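# Pour a ball from its gutter into the nearby roofed box

## Task

Get the ball that sits in a gutter into the box that belongs to the same arm. The box has a roof and one open side, and pouring the ball in through that side is allowed. The box may be disturbed only slightly: any real shift, lift, rotation or tilt of it counts as failure. The ball must never drop noticeably below table-top height unless a robot is holding it. The gutter only keeps the ball while its open end is raised above the other end; if its handle is stood vertical, the ball rolls away. Nothing may be knocked or placed outside the work area, and loose objects may now and then get a short push. The arm bases, in metres in the scene frame, with heading in degrees counter-clockwise from +x, are: arm1 x=-1.78 y=-0.12 z=+0.95 facing +1; arm2 x=+0.00 y=-0.08 z=+0.87 facing +89; arm3 x=+1.78 y=+0.21 z=+0.94 facing +180. At the end, open the gripper and pull the arm away. The ball has to stay in the box without any robot propping it up.

## Robot and tools

ROBOTS. Three identical i2rt Big YAM arms: arm1, arm2, arm3. Each has six revolute joints, a two-finger gripper and a wrist camera (arm1_cam_wrist, arm2_cam_wrist, arm3_cam_wrist). Fixed room cameras: cam_end_1, cam_end_2, cam_gap_1, cam_gap_2, cam_side, cam_top. Reach is roughly 1.0 m from the joint 1 axis. Joints move at different speeds, so the hand can sweep a wide, curved path between two postures; plan for clearance.

FRAME. One shared scene frame, origin on the floor, +z up. The hand point is midway between the fingertips; its z axis runs along the fingers and its y axis is the opening direction. With joints 1 and 6 at 0 and the hand level and forward, the wrist camera rides on top of the hand looking at the fingertips.

JOINTS (absolute targets; ranges; done-tolerance):
- joint1_rad -2.879 to 2.879 (±0.045): base yaw, positive counter-clockwise seen from above; 0 points the arm along its base heading.
- joint2_rad 0 to 3.141 (±0.14): shoulder; 0 has the upper arm pointing back about level, increasing raises it and then tips it forward.
- joint3_rad 0 to 3.019 (±0.09): elbow; 0 is fully folded, increasing opens it.
- joint4_rad -1.692 to 1.57 (±0.055): hand pitch, positive tilts fingertips up.
- joint5_rad -1.57 to 1.57 (±0.03): hand side swing, positive toward the arm's right.
- joint6_rad -2.094 to 2.094 (±0.035): hand roll, positive clockwise viewed from behind the hand.
- gripper_m 0 to 0.093 (±0.003): fingertip separation in metres; grip force tops out near 50 to 62 N per pad, sometimes lower.

TOOLS.
execute_actions: argument "actions" is a list holding zero or one action. The action is an object keyed by robot name ("arm1", "arm2", "arm3"); each value is {"joints": {...}} mapping joint names above to absolute targets (radians for joints, metres for gripper_m), not offsets. Any subset of arms and joints may be given; everything in one action starts at once and may finish at different moments. An action runs at most 15 s. Example: {"arm1": {"joints": {"gripper_m": 0.05}}, "arm2": {"joints": {"joint1_rad": 0.3}}}. Optional "cameras": list of camera names (or ["all"]); omitted or null gives all, [] gives none. An empty actions list just reports state and images. An unknown key, unknown camera or out-of-range number rejects the whole call and nothing moves.
wait: "seconds" from 0 to 10; commands nothing, returns state and images.
zoom_image: "camera" plus "region" [x0, y0, x1, y1] in pixels of that camera's latest full image, top-left origin, at most 504 by 504; gives a closer look.
finished_scene: "scene" integer (1 or 2); ends the current scene irreversibly and reports success. The goal must already hold and keep holding.

RESULTS. Each call returns every robot's state, including joint_positions, and images listed in order by the "pictures" line. joint_status tells how each commanded motion ended: reached; "off_target" (stopped short and may still be pushing); "contact_stop" or "time_out" (the joint now holds where it stopped, though a timed-out joint can keep a target up to 0.375, 0.375, 0.113, 0.225, 0.075, 0.3 rad from its position for joints 1 to 6 and keep pushing). "joint command not followed", usually with a "cause:" line, means a self/inter-arm collision check blocked that arm's joint targets (gripper targets still run); such joints read "not_followed" and may be retried on later actions until valid targets arrive. on_its_own lists joints not commanded by this call; its "held at" value is the target held, not the current angle. To stop a joint straining, command its reported position. Tiny target changes may produce no motion. Joints omitted from an action can still be driving toward older targets.

CAMERAS. Calibration is given per camera in OpenCV style: K, distortion D, image size, and T_world_to_cam mapping scene coordinates into the camera frame (wrist cameras are fisheye 616x616; room cameras pinhole+radial 504x504). Expect a few degrees and millimetres of error; wrist camera poses also inherit joint reading errors. Results list cameras whose numbers changed.

HAZARDS. Arms keep pushing on contact and can push hard; never squeeze two robots together (that ends the run), and avoid hitting them into each other, since the clearance check may react late and ignores fingers, gripper housings and wrist cameras. Don't drop, slam or fling things, and don't knock the box. Sustained load heats motors: a MOTOR HOT line appears from 85 °C; at 100 °C an OVER-TEMPERATURE FAULT drops that whole arm, and its unmet keys read "limit_stop_at_motor_heat" (resend targets after cooling). The simulation keeps running while you compose replies, with robots holding the last command, so don't leave an arm straining or a load hanging. A fault leaves an arm where it stopped; other robots continue independently.

Each tool is called after ">>>" as name(argument=value, ...), one argument or row to a line, values as JSON.

## Session

>>> execute_actions(
  actions=[],
)

Scene clock: 0.00 s.
arm1.joint_positions: joint1_rad=-0.030 joint2_rad=+0.539 joint3_rad=+1.432 joint4_rad=-1.483 joint5_rad=-0.042 joint6_rad=-0.161 gripper_m=+0.094
arm1.joint_status: not commanded
arm1.hand: x=-1.5999 y=-0.1129 z=+1.4896 quat_wxyz=(-0.467, +0.078, -0.881, +0.024) (m; scene frame)
arm2.joint_positions: joint1_rad=+0.285 joint2_rad=+0.569 joint3_rad=+1.463 joint4_rad=-1.204 joint5_rad=-0.229 joint6_rad=-0.693 gripper_m=+0.094
arm2.joint_status: not commanded
arm2.hand: x=-0.0998 y=+0.1123 z=+1.4865 quat_wxyz=(-0.443, +0.787, -0.172, -0.392) (m; scene frame)
arm3.joint_positions: joint1_rad=+0.205 joint2_rad=+0.589 joint3_rad=+1.419 joint4_rad=-1.535 joint5_rad=+0.098 joint6_rad=+0.043 gripper_m=+0.094
arm3.joint_status: not commanded
arm3.hand: x=+1.5898 y=+0.1941 z=+1.4551 quat_wxyz=(+0.006, +0.906, +0.050, -0.420) (m; scene frame)
pictures: arm1_cam_wrist, arm2_cam_wrist, arm3_cam_wrist, cam_end_1, cam_end_2, cam_gap_1, cam_gap_2, cam_side, cam_top
Images, in order (width x height): arm1_cam_wrist 616x616, arm2_cam_wrist 616x616, arm3_cam_wrist 616x616, cam_end_1 504x504, cam_end_2 504x504, cam_gap_1 504x504, cam_gap_2 504x504, cam_side 504x504, cam_top 504x504.

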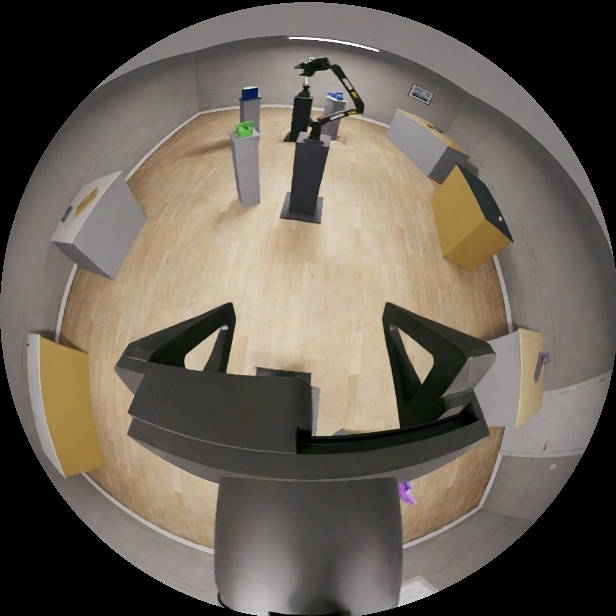

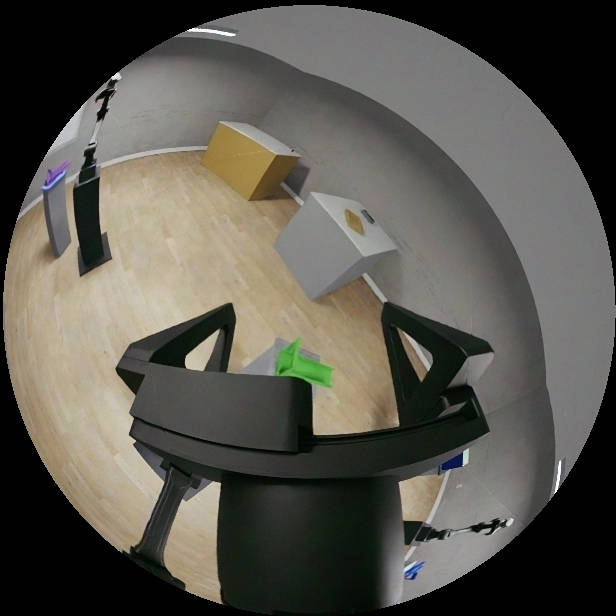

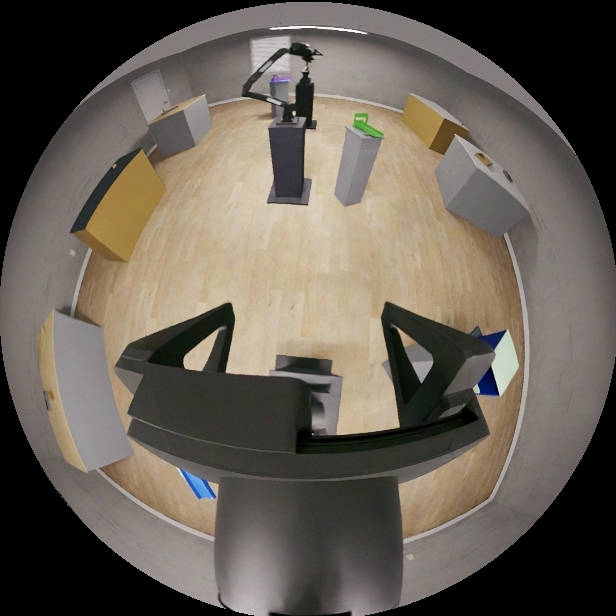

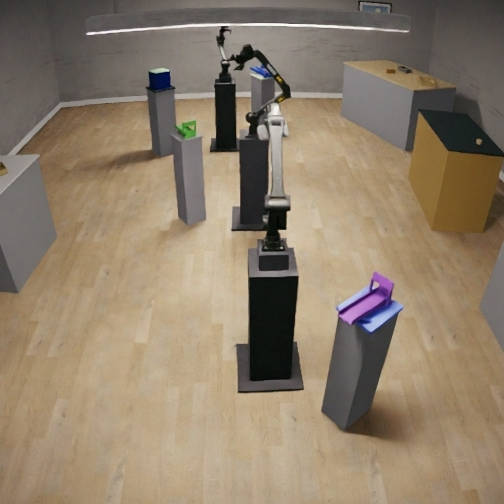

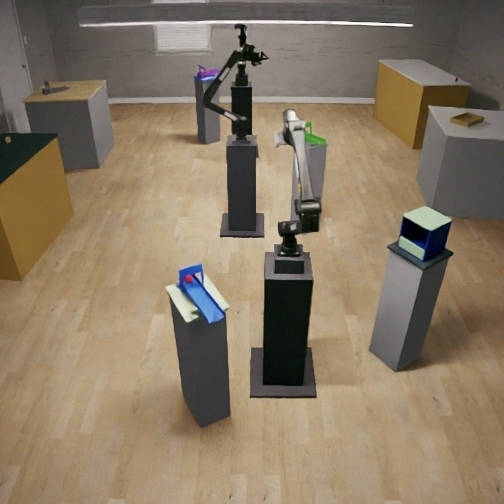

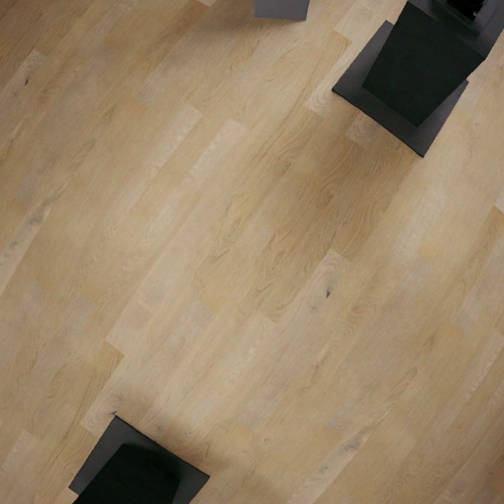

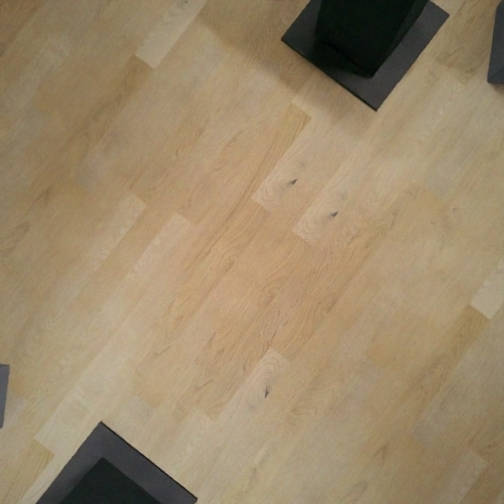

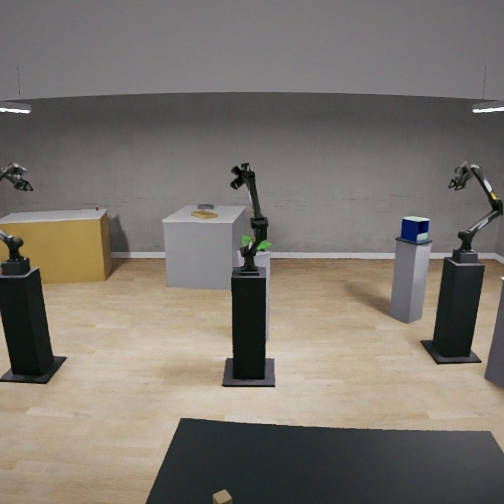

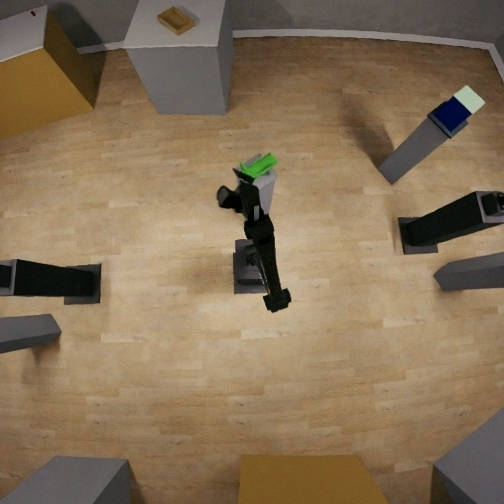

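>>> zoom_image(
  camera="cam_end_2",
  region=[150, 240, 260, 350],
)

>>> zoom_image(
  camera="cam_end_2",
  region=[370, 190, 480, 300],
)

>>> zoom_image(
  camera="cam_side",
  region=[380, 200, 504, 324],
)

Region (150, 240, 260, 350) of cam_end_2's 504x504 image, scaled by 4.582, with more detail than that image has.

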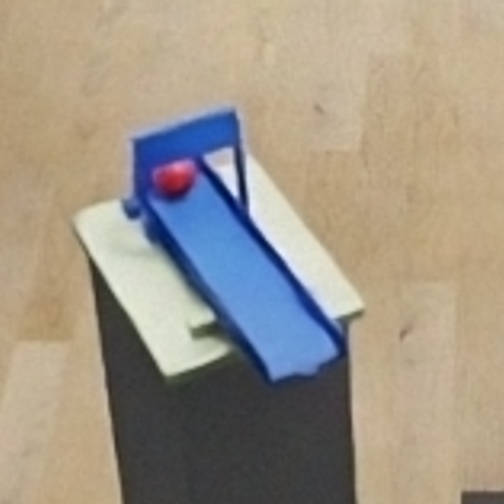

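Region (370, 190, 480, 300) of cam_end_2's 504x504 image, scaled by 4.582, with more detail than that image has.

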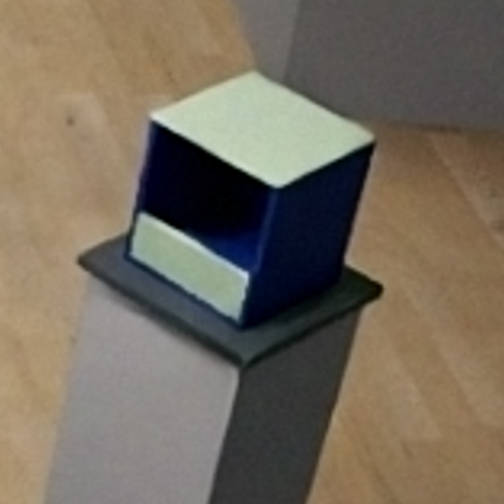

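Region (380, 200, 504, 324) of cam_side's 504x504 image, scaled by 4.065, with more detail than that image has.

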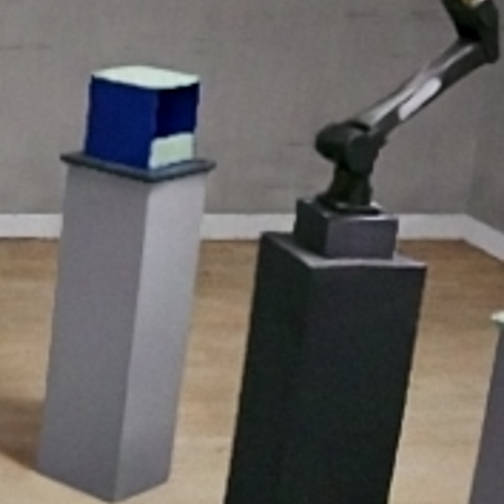

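>>> zoom_image(
  camera="cam_end_1",
  region=[220, 50, 300, 130],
)

>>> zoom_image(
  camera="arm3_cam_wrist",
  region=[140, 400, 300, 560],
)

>>> zoom_image(
  camera="cam_top",
  region=[380, 70, 504, 194],
)

Region (220, 50, 300, 130) of cam_end_1's 504x504 image, scaled by 6.300, with more detail than that image has.

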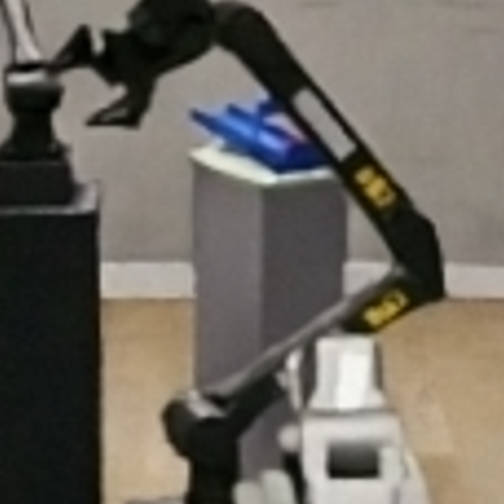

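Region (140, 400, 300, 560) of arm3_cam_wrist's 616x616 image, scaled by 3.150, with more detail than that image has.

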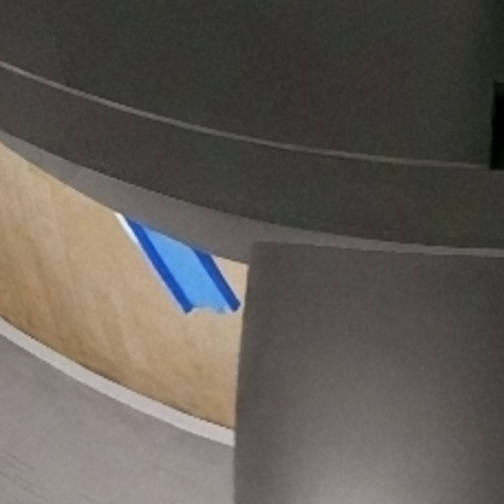

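Region (380, 70, 504, 194) of cam_top's 504x504 image, scaled by 4.065, with more detail than that image has.

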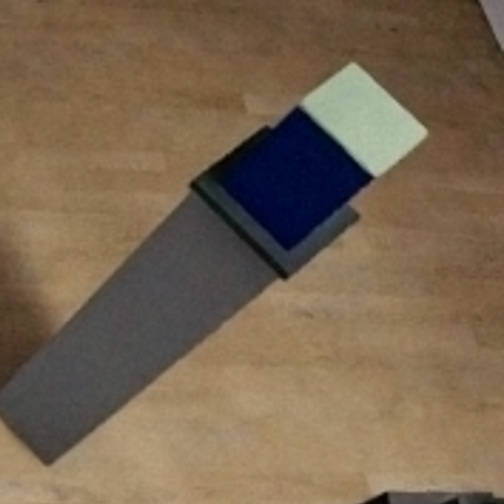

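>>> execute_actions(
  actions=[
    {"arm3":{"joints":{"joint1_rad":1.85,"joint2_rad":1.3,"joint3_rad":1.3,"joint4_rad":-1.3,"joint5_rad":0,"joint6_rad":0}},"arm1":{"joints":{"joint1_rad":0,"joint2_rad":1.2,"joint3_rad":1.7,"joint4_rad":0,"joint5_rad":0,"joint6_rad":0}},"arm2":{"joints":{"joint1_rad":0,"joint2_rad":0.6,"joint3_rad":1.0,"joint4_rad":0.5,"joint5_rad":0,"joint6_rad":0}}},
  ],
  cameras=["arm3_cam_wrist","cam_end_2","cam_side"],
)

Scene clock: 121.90 s.
arm1.joint_positions: joint1_rad=-0.006 joint2_rad=+1.197 joint3_rad=+1.673 joint4_rad=-0.017 joint5_rad=-0.003 joint6_rad=-0.015 gripper_m=+0.094
arm1.joint_status: all done
arm1.hand: x=-1.2663 y=-0.1090 z=+1.7344 quat_wxyz=(-0.847, +0.012, -0.531, +0.001) (m; scene frame)
arm2.joint_positions: joint1_rad=+0.005 joint2_rad=+0.609 joint3_rad=+0.989 joint4_rad=+0.487 joint5_rad=-0.003 joint6_rad=-0.014 gripper_m=+0.094
arm2.joint_status: all done
arm2.hand: x=-0.0059 y=+0.1853 z=+1.6040 quat_wxyz=(-0.672, +0.248, -0.237, -0.656) (m; scene frame)
arm3.joint_positions: joint1_rad=+1.847 joint2_rad=+1.317 joint3_rad=+1.303 joint4_rad=-1.304 joint5_rad=+0.000 joint6_rad=+0.006 gripper_m=+0.094
arm3.joint_status: all done
arm3.hand: x=+1.8949 y=-0.2058 z=+1.2059 quat_wxyz=(+0.102, +0.603, +0.787, -0.075) (m; scene frame)
pictures: arm3_cam_wrist, cam_end_2, cam_side
camera_calibration (this result's frames):
arm3_cam_wrist: T_world_to_cam=[[-0.966935, -0.254947, 0.00625871, 1.77312], [-0.234521, 0.898571, 0.370905, 0.182734], [-0.100185, 0.357173, -0.92865, 1.50588], [0, 0, 0, 1]] pos_world=[1.90821, -0.25001, 1.31956]
Images, in order (width x height): arm3_cam_wrist 616x616, cam_end_2 504x504, cam_side 504x504.

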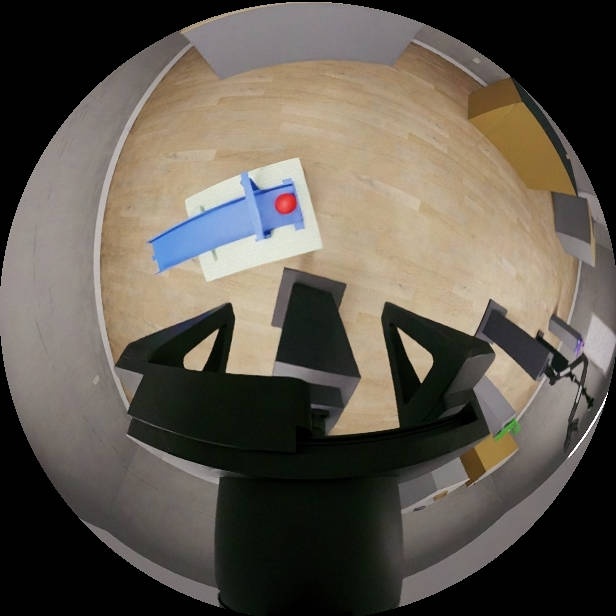

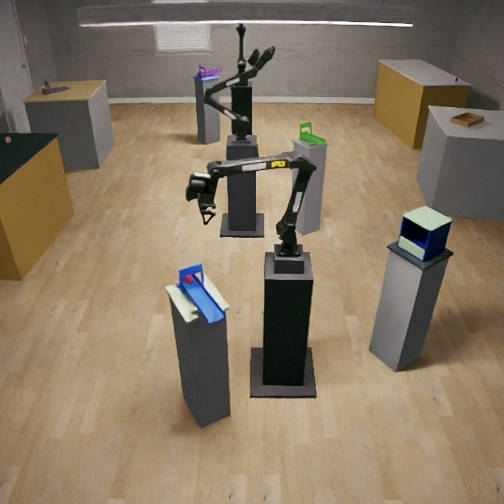

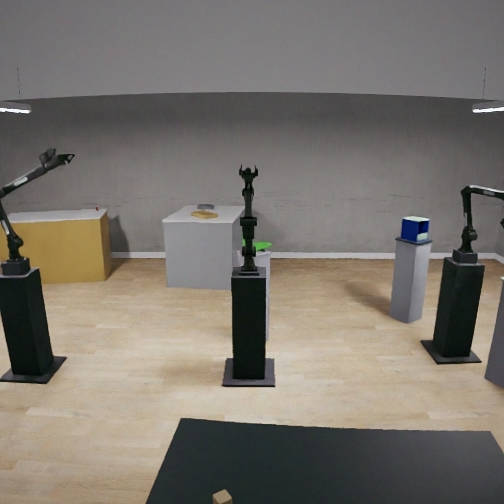

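>>> zoom_image(
  camera="arm3_cam_wrist",
  region=[140, 140, 340, 300],
)

Region (140, 140, 340, 300) of arm3_cam_wrist's 616x616 image, scaled by 2.520, with more detail than that image has; it fills the top 403 rows of this view, and the rest is white.

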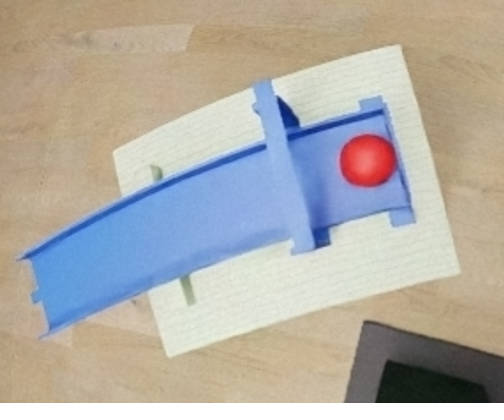

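>>> zoom_image(
  camera="arm3_cam_wrist",
  region=[225, 160, 315, 250],
)

>>> zoom_image(
  camera="cam_end_2",
  region=[165, 255, 235, 325],
)

Region (225, 160, 315, 250) of arm3_cam_wrist's 616x616 image, scaled by 5.600, with more detail than that image has.

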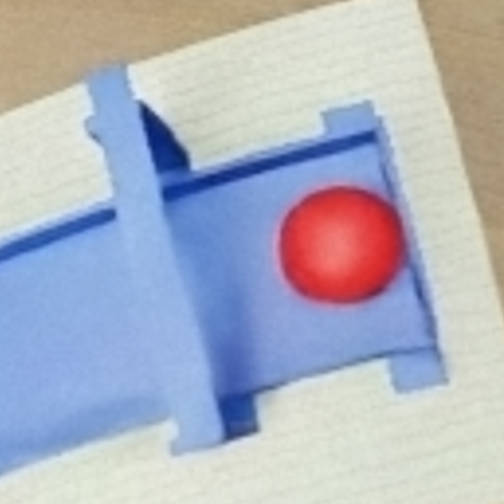

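Region (165, 255, 235, 325) of cam_end_2's 504x504 image, scaled by 7.200, with more detail than that image has.

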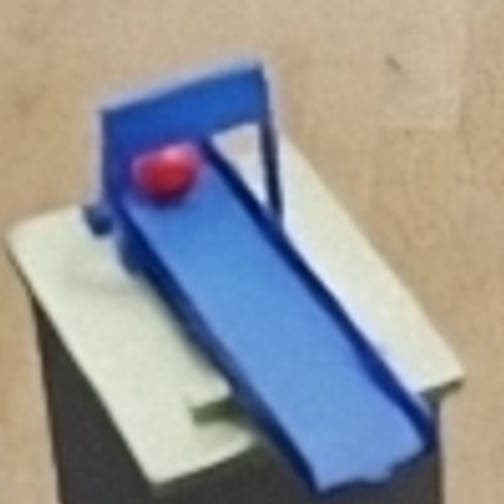

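>>> execute_actions(
  actions=[
    {"arm3":{"joints":{"joint1_rad":1.946,"joint2_rad":1.80,"joint3_rad":1.49,"joint4_rad":-1.285,"joint5_rad":-0.208,"joint6_rad":-0.119}}},
  ],
  cameras=["arm3_cam_wrist","cam_end_2"],
)

Scene clock: 243.27 s.
arm1.joint_positions: joint1_rad=-0.006 joint2_rad=+1.197 joint3_rad=+1.673 joint4_rad=-0.017 joint5_rad=-0.003 joint6_rad=-0.015 gripper_m=+0.094
arm1.joint_status: not commanded
arm1.hand: x=-1.2663 y=-0.1090 z=+1.7344 quat_wxyz=(-0.847, +0.012, -0.531, +0.001) (m; scene frame)
arm2.joint_positions: joint1_rad=+0.005 joint2_rad=+0.609 joint3_rad=+0.989 joint4_rad=+0.487 joint5_rad=-0.003 joint6_rad=-0.014 gripper_m=+0.094
arm2.joint_status: not commanded
arm2.hand: x=-0.0059 y=+0.1853 z=+1.6040 quat_wxyz=(-0.672, +0.248, -0.237, -0.656) (m; scene frame)
arm3.joint_positions: joint1_rad=+1.947 joint2_rad=+1.815 joint3_rad=+1.465 joint4_rad=-1.288 joint5_rad=-0.205 joint6_rad=-0.112 gripper_m=+0.094
arm3.joint_status: all done
arm3.hand: x=+2.0002 y=-0.2597 z=+1.0445 quat_wxyz=(+0.037, +0.518, +0.848, +0.102) (m; scene frame)
pictures: arm3_cam_wrist, cam_end_2
camera_calibration (this result's frames):
arm3_cam_wrist: T_world_to_cam=[[-0.875062, -0.440685, -0.200157, 1.84581], [-0.462435, 0.639124, 0.614552, 0.449667], [-0.142899, 0.630331, -0.763062, 1.36924], [0, 0, 0, 1]] pos_world=[2.0188, -0.337047, 1.13792]
Images, in order (width x height): arm3_cam_wrist 616x616, cam_end_2 504x504.

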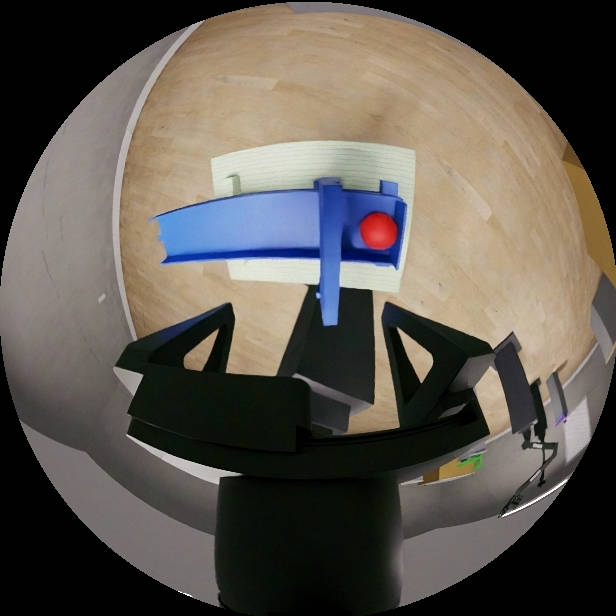

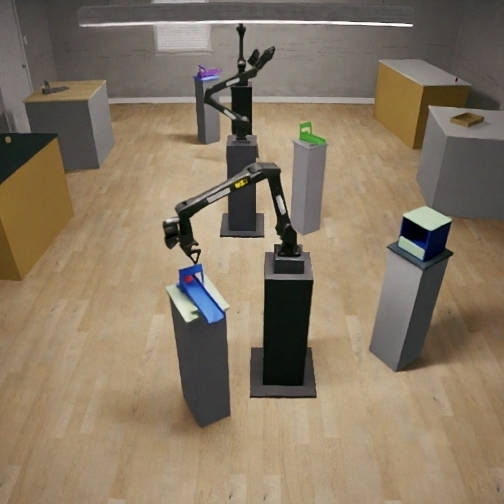

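>>> zoom_image(
  camera="arm3_cam_wrist",
  region=[260, 160, 430, 330],
)

Region (260, 160, 430, 330) of arm3_cam_wrist's 616x616 image, scaled by 2.965, with more detail than that image has.

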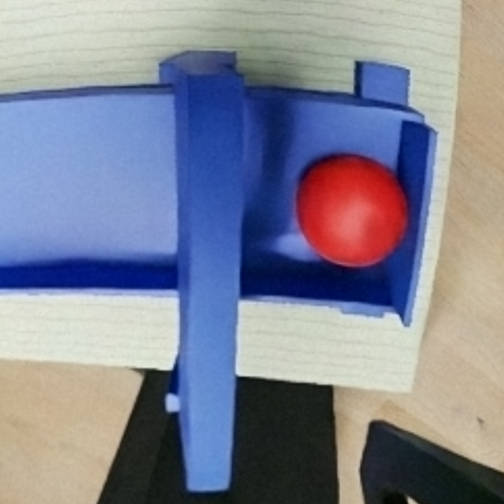

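>>> zoom_image(
  camera="cam_end_2",
  region=[155, 215, 235, 295],
)

Region (155, 215, 235, 295) of cam_end_2's 504x504 image, scaled by 6.300, with more detail than that image has.

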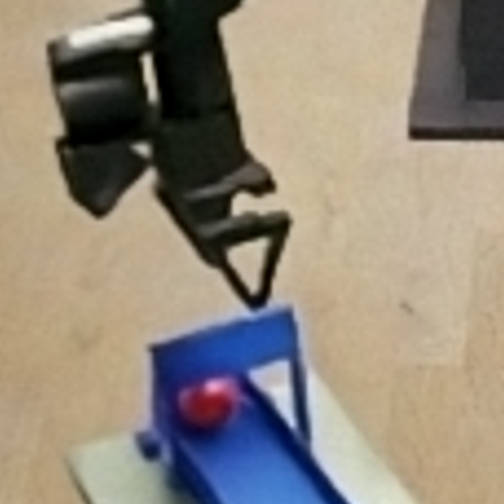

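>>> execute_actions(
  actions=[
    {"arm3":{"joints":{"joint1_rad":1.943,"joint2_rad":1.882,"joint3_rad":1.405,"joint4_rad":-1.083,"joint5_rad":-0.208,"joint6_rad":-0.119}}},
  ],
  cameras=["arm3_cam_wrist","cam_end_2"],
)

Scene clock: 321.37 s.
arm1.joint_positions: joint1_rad=-0.006 joint2_rad=+1.197 joint3_rad=+1.673 joint4_rad=-0.017 joint5_rad=-0.003 joint6_rad=-0.015 gripper_m=+0.094
arm1.joint_status: not commanded
arm1.hand: x=-1.2663 y=-0.1090 z=+1.7344 quat_wxyz=(-0.847, +0.012, -0.531, +0.001) (m; scene frame)
arm2.joint_positions: joint1_rad=+0.005 joint2_rad=+0.609 joint3_rad=+0.989 joint4_rad=+0.487 joint5_rad=-0.003 joint6_rad=-0.014 gripper_m=+0.094
arm2.joint_status: not commanded
arm2.hand: x=-0.0059 y=+0.1853 z=+1.6040 quat_wxyz=(-0.672, +0.248, -0.237, -0.656) (m; scene frame)
arm3.joint_positions: joint1_rad=+1.947 joint2_rad=+1.870 joint3_rad=+1.414 joint4_rad=-1.094 joint5_rad=-0.205 joint6_rad=-0.112 gripper_m=+0.094
arm3.joint_status: all done
arm3.hand: x=+2.0091 y=-0.2823 z=+0.9972 quat_wxyz=(+0.072, +0.515, +0.851, +0.076) (m; scene frame)
pictures: arm3_cam_wrist, cam_end_2
camera_calibration (this result's frames):
arm3_cam_wrist: T_world_to_cam=[[-0.868927, -0.456405, -0.191469, 1.80877], [-0.480774, 0.68645, 0.545566, 0.616354], [-0.117566, 0.566111, -0.815903, 1.33228], [0, 0, 0, 1]] pos_world=[2.02465, -0.351779, 1.09707]
Images, in order (width x height): arm3_cam_wrist 616x616, cam_end_2 504x504.

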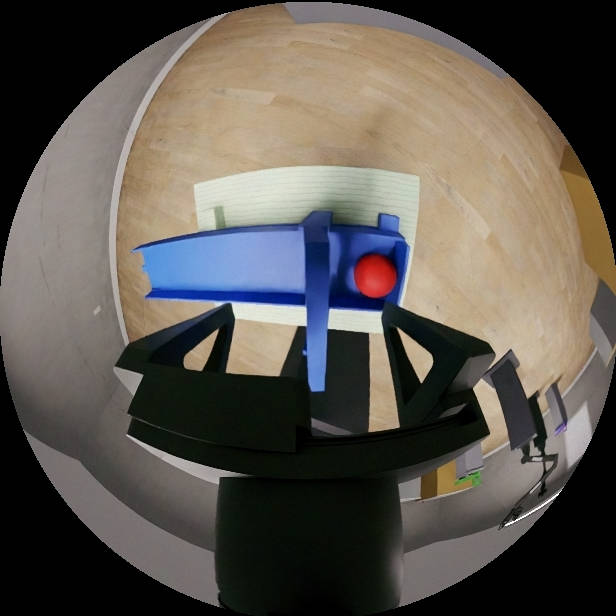

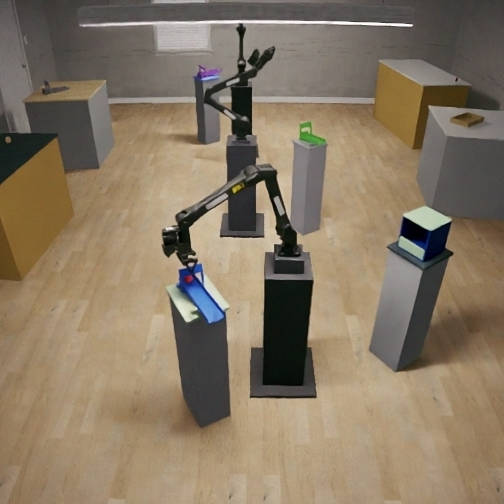

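>>> zoom_image(
  camera="arm3_cam_wrist",
  region=[220, 190, 430, 400],
)

>>> zoom_image(
  camera="cam_end_2",
  region=[155, 215, 235, 295],
)

Region (220, 190, 430, 400) of arm3_cam_wrist's 616x616 image, scaled by 2.400, with more detail than that image has.

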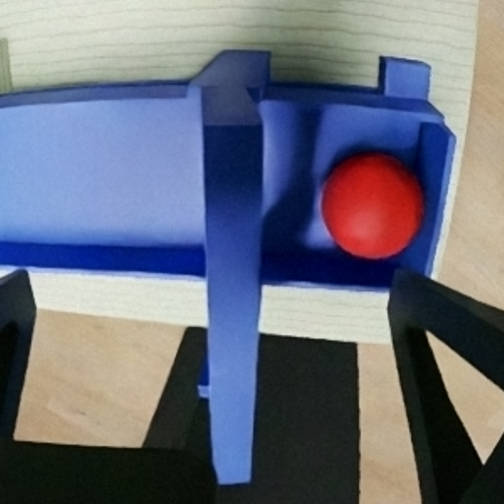

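Region (155, 215, 235, 295) of cam_end_2's 504x504 image, scaled by 6.300, with more detail than that image has.

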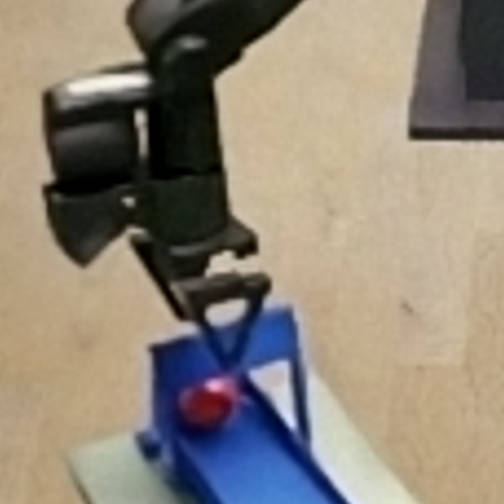

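>>> execute_actions(
  actions=[
    {"arm3":{"joints":{"joint2_rad":1.906,"joint3_rad":1.371,"joint4_rad":-1.085}}},
  ],
  cameras=["arm3_cam_wrist","cam_end_2"],
)

Scene clock: 355.33 s.
arm1.joint_positions: joint1_rad=-0.006 joint2_rad=+1.197 joint3_rad=+1.673 joint4_rad=-0.017 joint5_rad=-0.003 joint6_rad=-0.015 gripper_m=+0.094
arm1.joint_status: not commanded
arm1.hand: x=-1.2663 y=-0.1090 z=+1.7344 quat_wxyz=(-0.847, +0.012, -0.531, +0.001) (m; scene frame)
arm2.joint_positions: joint1_rad=+0.005 joint2_rad=+0.609 joint3_rad=+0.989 joint4_rad=+0.487 joint5_rad=-0.003 joint6_rad=-0.014 gripper_m=+0.094
arm2.joint_status: not commanded
arm2.hand: x=-0.0059 y=+0.1853 z=+1.6040 quat_wxyz=(-0.672, +0.248, -0.237, -0.656) (m; scene frame)
arm3.joint_positions: joint1_rad=+1.947 joint2_rad=+1.882 joint3_rad=+1.382 joint4_rad=-1.093 joint5_rad=-0.205 joint6_rad=-0.112 gripper_m=+0.094
arm3.joint_status: all done
arm3.hand: x=+2.0041 y=-0.2692 z=+0.9804 quat_wxyz=(+0.055, +0.517, +0.850, +0.089) (m; scene frame)
pictures: arm3_cam_wrist, cam_end_2
camera_calibration (this result's frames):
arm3_cam_wrist: T_world_to_cam=[[-0.871836, -0.448853, -0.196044, 1.81952], [-0.472256, 0.664176, 0.579521, 0.557775], [-0.129912, 0.59783, -0.791026, 1.31949], [0, 0, 0, 1]] pos_world=[2.02115, -0.342595, 1.07722]
Images, in order (width x height): arm3_cam_wrist 616x616, cam_end_2 504x504.

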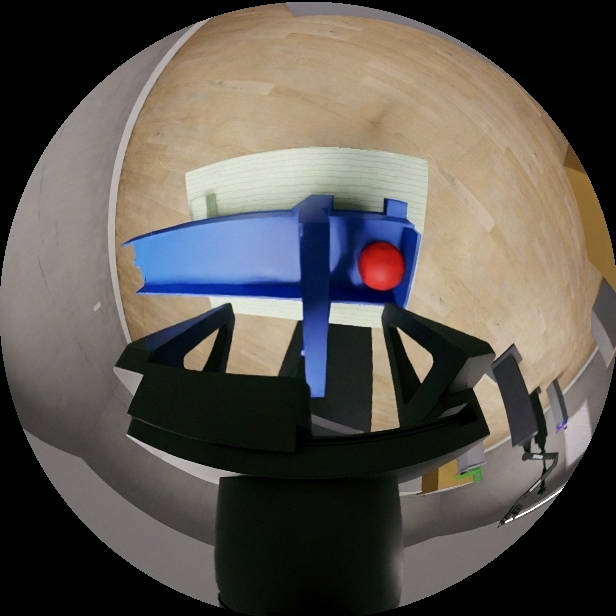

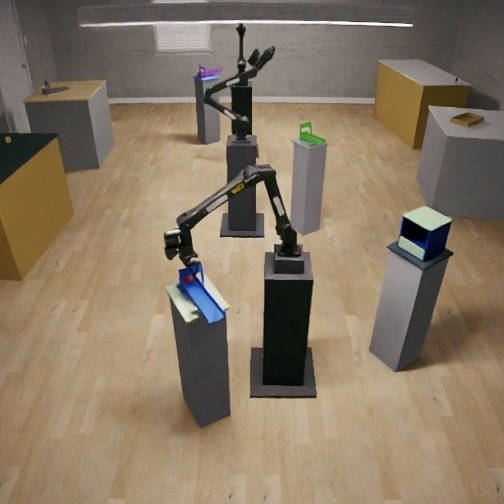

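>>> zoom_image(
  camera="cam_end_2",
  region=[160, 235, 230, 305],
)

>>> zoom_image(
  camera="arm3_cam_wrist",
  region=[200, 180, 440, 420],
)

Region (160, 235, 230, 305) of cam_end_2's 504x504 image, scaled by 7.200, with more detail than that image has.

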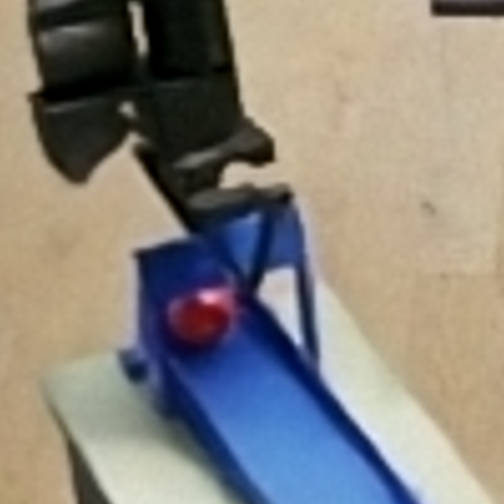

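Region (200, 180, 440, 420) of arm3_cam_wrist's 616x616 image, scaled by 2.100, with more detail than that image has.

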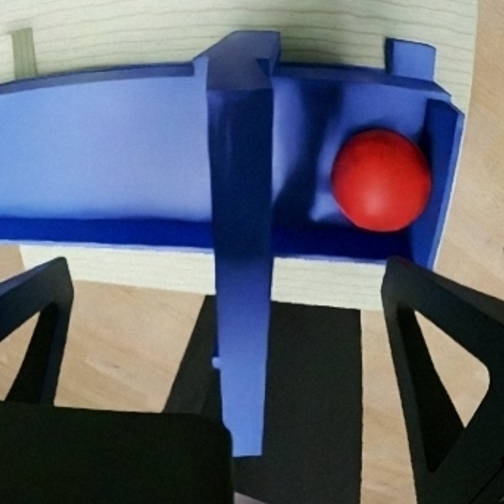

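>>> execute_actions(
  actions=[
    {"arm3":{"joints":{"gripper_m":0.0}}},
  ],
  cameras=["arm3_cam_wrist","cam_end_2"],
)

Scene clock: 367.97 s.
arm1.joint_positions: joint1_rad=-0.006 joint2_rad=+1.197 joint3_rad=+1.673 joint4_rad=-0.017 joint5_rad=-0.003 joint6_rad=-0.015 gripper_m=+0.094
arm1.joint_status: not commanded
arm1.hand: x=-1.2663 y=-0.1090 z=+1.7344 quat_wxyz=(-0.847, +0.012, -0.531, +0.001) (m; scene frame)
arm2.joint_positions: joint1_rad=+0.005 joint2_rad=+0.609 joint3_rad=+0.989 joint4_rad=+0.487 joint5_rad=-0.003 joint6_rad=-0.014 gripper_m=+0.094
arm2.joint_status: not commanded
arm2.hand: x=-0.0059 y=+0.1853 z=+1.6040 quat_wxyz=(-0.672, +0.248, -0.237, -0.656) (m; scene frame)
arm3.joint_positions: joint1_rad=+1.947 joint2_rad=+1.882 joint3_rad=+1.382 joint4_rad=-1.093 joint5_rad=-0.212 joint6_rad=-0.115 gripper_m=+0.011
arm3.joint_status: gripper_m off_target (ended at +0.011, target +0.000)
arm3.hand: x=+2.0051 y=-0.2688 z=+0.9806 quat_wxyz=(+0.057, +0.515, +0.850, +0.091) (m; scene frame)
pictures: arm3_cam_wrist, cam_end_2
camera_calibration (this result's frames):
arm3_cam_wrist: T_world_to_cam=[[-0.869118, -0.451317, -0.202355, 1.82071], [-0.478076, 0.661666, 0.577617, 0.570726], [-0.126797, 0.598758, -0.79083, 1.31339], [0, 0, 0, 1]] pos_world=[2.02179, -0.342316, 1.07743]
Images, in order (width x height): arm3_cam_wrist 616x616, cam_end_2 504x504.

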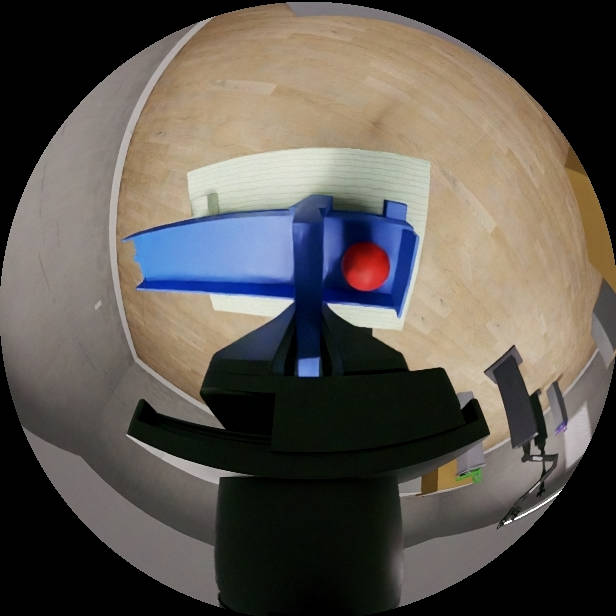

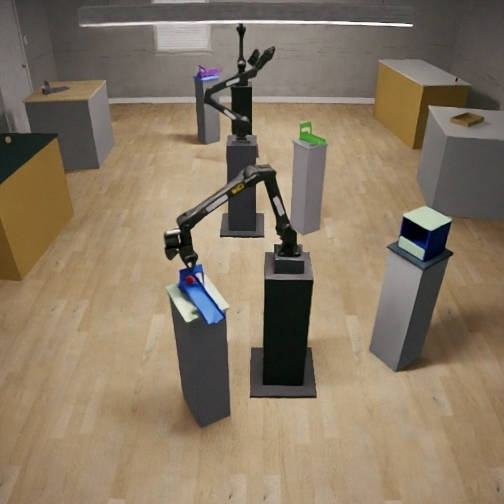

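>>> execute_actions(
  actions=[],
  cameras=["arm3_cam_wrist","cam_end_2"],
)

Scene clock: 375.03 s.
arm1.joint_positions: joint1_rad=-0.006 joint2_rad=+1.197 joint3_rad=+1.673 joint4_rad=-0.017 joint5_rad=-0.003 joint6_rad=-0.015 gripper_m=+0.094
arm1.joint_status: not commanded
arm1.hand: x=-1.2663 y=-0.1090 z=+1.7344 quat_wxyz=(-0.847, +0.012, -0.531, +0.001) (m; scene frame)
arm2.joint_positions: joint1_rad=+0.005 joint2_rad=+0.609 joint3_rad=+0.989 joint4_rad=+0.487 joint5_rad=-0.003 joint6_rad=-0.014 gripper_m=+0.094
arm2.joint_status: not commanded
arm2.hand: x=-0.0059 y=+0.1853 z=+1.6040 quat_wxyz=(-0.672, +0.248, -0.237, -0.656) (m; scene frame)
arm3.joint_positions: joint1_rad=+1.947 joint2_rad=+1.882 joint3_rad=+1.382 joint4_rad=-1.093 joint5_rad=-0.212 joint6_rad=-0.115 gripper_m=+0.011
arm3.joint_status: gripper_m off_target (ended at +0.011, target +0.000)
arm3.hand: x=+2.0052 y=-0.2688 z=+0.9806 quat_wxyz=(+0.057, +0.515, +0.850, +0.091) (m; scene frame)
pictures: arm3_cam_wrist, cam_end_2
camera_calibration (this result's frames):
arm3_cam_wrist: T_world_to_cam=[[-0.869049, -0.451282, -0.202726, 1.82101], [-0.478276, 0.66159, 0.577538, 0.57119], [-0.126511, 0.598868, -0.790792, 1.31281], [0, 0, 0, 1]] pos_world=[2.02182, -0.342307, 1.07744]
Images, in order (width x height): arm3_cam_wrist 616x616, cam_end_2 504x504.

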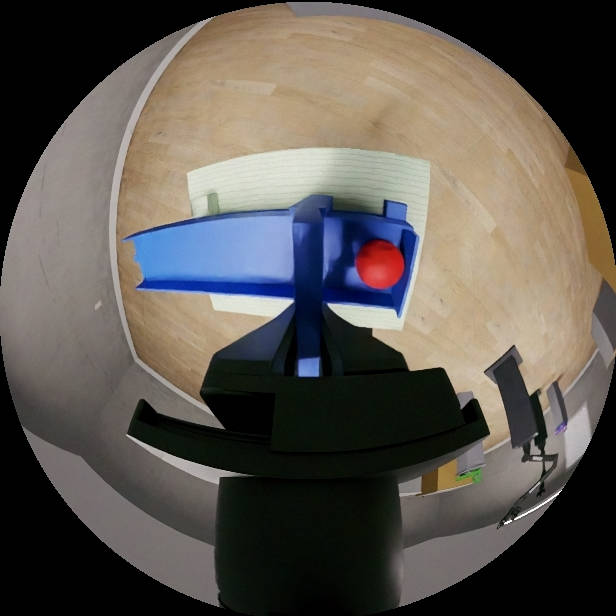

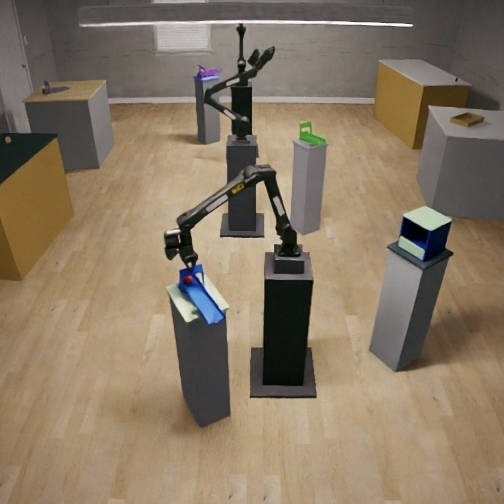

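>>> execute_actions(
  actions=[
    {"arm3":{"joints":{"joint2_rad":1.79,"joint3_rad":1.49,"joint4_rad":-1.265}}},
  ],
  cameras=["arm3_cam_wrist","cam_end_2"],
)

Scene clock: 423.23 s.
arm1.joint_positions: joint1_rad=-0.006 joint2_rad=+1.197 joint3_rad=+1.673 joint4_rad=-0.017 joint5_rad=-0.003 joint6_rad=-0.015 gripper_m=+0.094
arm1.joint_status: not commanded
arm1.hand: x=-1.2663 y=-0.1090 z=+1.7344 quat_wxyz=(-0.847, +0.012, -0.531, +0.001) (m; scene frame)
arm2.joint_positions: joint1_rad=+0.005 joint2_rad=+0.609 joint3_rad=+0.989 joint4_rad=+0.487 joint5_rad=-0.003 joint6_rad=-0.014 gripper_m=+0.094
arm2.joint_status: not commanded
arm2.hand: x=-0.0059 y=+0.1853 z=+1.6040 quat_wxyz=(-0.672, +0.248, -0.237, -0.656) (m; scene frame)
arm3.joint_positions: joint1_rad=+1.947 joint2_rad=+1.806 joint3_rad=+1.436 joint4_rad=-1.255 joint5_rad=-0.207 joint6_rad=-0.115 gripper_m=+0.011
arm3.joint_status: all done
arm3.hand: x=+1.9995 y=-0.2568 z=+1.0385 quat_wxyz=(+0.043, +0.516, +0.850, +0.099) (m; scene frame)
pictures: arm3_cam_wrist, cam_end_2
camera_calibration (this result's frames):
arm3_cam_wrist: T_world_to_cam=[[-0.872223, -0.445774, -0.201276, 1.83945], [-0.468813, 0.644652, 0.603852, 0.476507], [-0.139428, 0.621055, -0.771266, 1.36191], [0, 0, 0, 1]] pos_world=[2.01769, -0.333024, 1.13289]
Images, in order (width x height): arm3_cam_wrist 616x616, cam_end_2 504x504.

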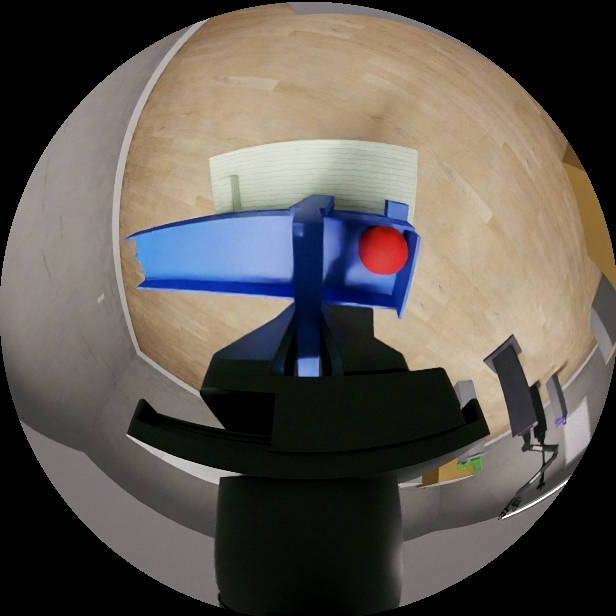

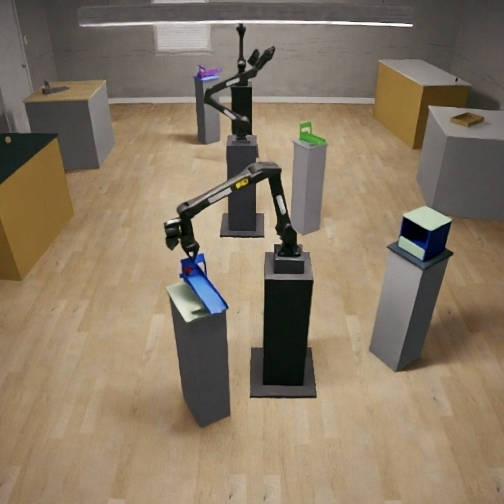

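>>> execute_actions(
  actions=[
    {"arm3":{"joints":{"joint2_rad":1.44,"joint3_rad":1.42,"joint4_rad":-1.37,"joint5_rad":-0.5}}},
  ],
  cameras=["arm3_cam_wrist","cam_end_2"],
)

Scene clock: 493.00 s.
arm1.joint_positions: joint1_rad=-0.006 joint2_rad=+1.197 joint3_rad=+1.673 joint4_rad=-0.017 joint5_rad=-0.003 joint6_rad=-0.015 gripper_m=+0.094
arm1.joint_status: not commanded
arm1.hand: x=-1.2663 y=-0.1090 z=+1.7344 quat_wxyz=(-0.847, +0.012, -0.531, +0.001) (m; scene frame)
arm2.joint_positions: joint1_rad=+0.005 joint2_rad=+0.609 joint3_rad=+0.989 joint4_rad=+0.487 joint5_rad=-0.003 joint6_rad=-0.014 gripper_m=+0.094
arm2.joint_status: not commanded
arm2.hand: x=-0.0059 y=+0.1853 z=+1.6040 quat_wxyz=(-0.672, +0.248, -0.237, -0.656) (m; scene frame)
arm3.joint_positions: joint1_rad=+1.947 joint2_rad=+1.438 joint3_rad=+1.410 joint4_rad=-1.365 joint5_rad=-0.493 joint6_rad=-0.115 gripper_m=+0.011
arm3.joint_status: all done
arm3.hand: x=+2.0209 y=-0.1858 z=+1.2176 quat_wxyz=(+0.218, +0.481, +0.838, +0.141) (m; scene frame)
pictures: arm3_cam_wrist, cam_end_2
camera_calibration (this result's frames):
arm3_cam_wrist: T_world_to_cam=[[-0.751252, -0.495859, -0.435597, 1.95732], [-0.646091, 0.687346, 0.331845, 1.02999], [0.134858, 0.530734, -0.83674, 0.967586], [0, 0, 0, 1]] pos_world=[2.00542, -0.250939, 1.32042]
Images, in order (width x height): arm3_cam_wrist 616x616, cam_end_2 504x504.

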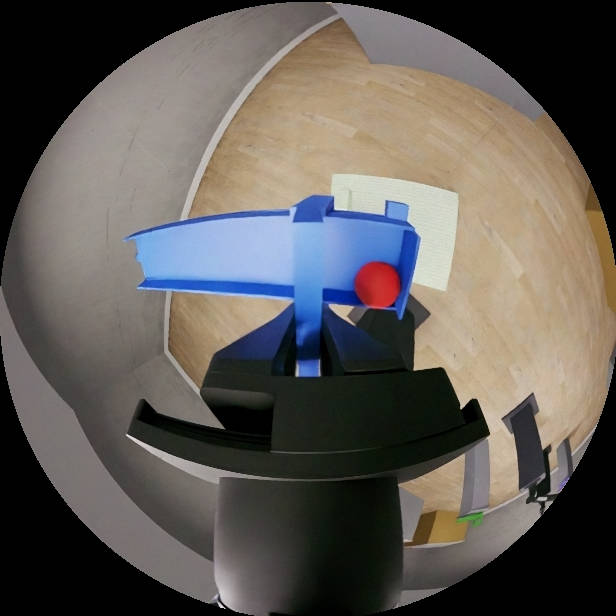

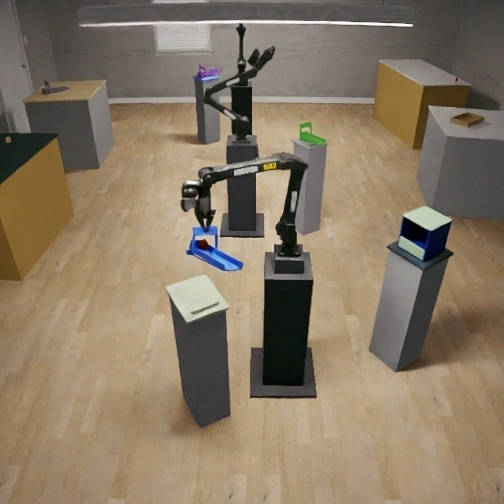

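>>> execute_actions(
  actions=[
    {"arm3":{"joints":{"joint1_rad":0.9}}},
  ],
  cameras=["arm3_cam_wrist"],
)

Scene clock: 500.80 s.
arm1.joint_positions: joint1_rad=-0.006 joint2_rad=+1.197 joint3_rad=+1.673 joint4_rad=-0.017 joint5_rad=-0.003 joint6_rad=-0.015 gripper_m=+0.094
arm1.joint_status: not commanded
arm1.hand: x=-1.2663 y=-0.1090 z=+1.7344 quat_wxyz=(-0.847, +0.012, -0.531, +0.001) (m; scene frame)
arm2.joint_positions: joint1_rad=+0.005 joint2_rad=+0.609 joint3_rad=+0.989 joint4_rad=+0.487 joint5_rad=-0.003 joint6_rad=-0.014 gripper_m=+0.094
arm2.joint_status: not commanded
arm2.hand: x=-0.0059 y=+0.1853 z=+1.6040 quat_wxyz=(-0.672, +0.248, -0.237, -0.656) (m; scene frame)
arm3.joint_positions: joint1_rad=+0.901 joint2_rad=+1.439 joint3_rad=+1.410 joint4_rad=-1.365 joint5_rad=-0.491 joint6_rad=-0.115 gripper_m=+0.011
arm3.joint_status: all done
arm3.hand: x=+1.5538 y=-0.1952 z=+1.2159 quat_wxyz=(+0.257, +0.835, +0.486, +0.014) (m; scene frame)
pictures: arm3_cam_wrist
camera_calibration (this result's frames):
arm3_cam_wrist: T_world_to_cam=[[-0.805887, 0.403296, -0.433471, 1.85889], [0.270966, 0.902186, 0.335616, -0.652339], [0.526424, 0.153012, -0.83634, 0.351534], [0, 0, 0, 1]] pos_world=[1.48976, -0.214943, 1.31871]
Images, in order (width x height): arm3_cam_wrist 616x616.

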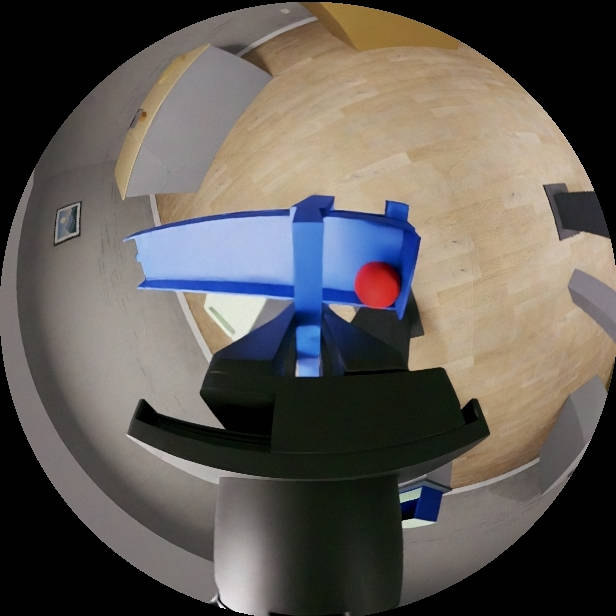

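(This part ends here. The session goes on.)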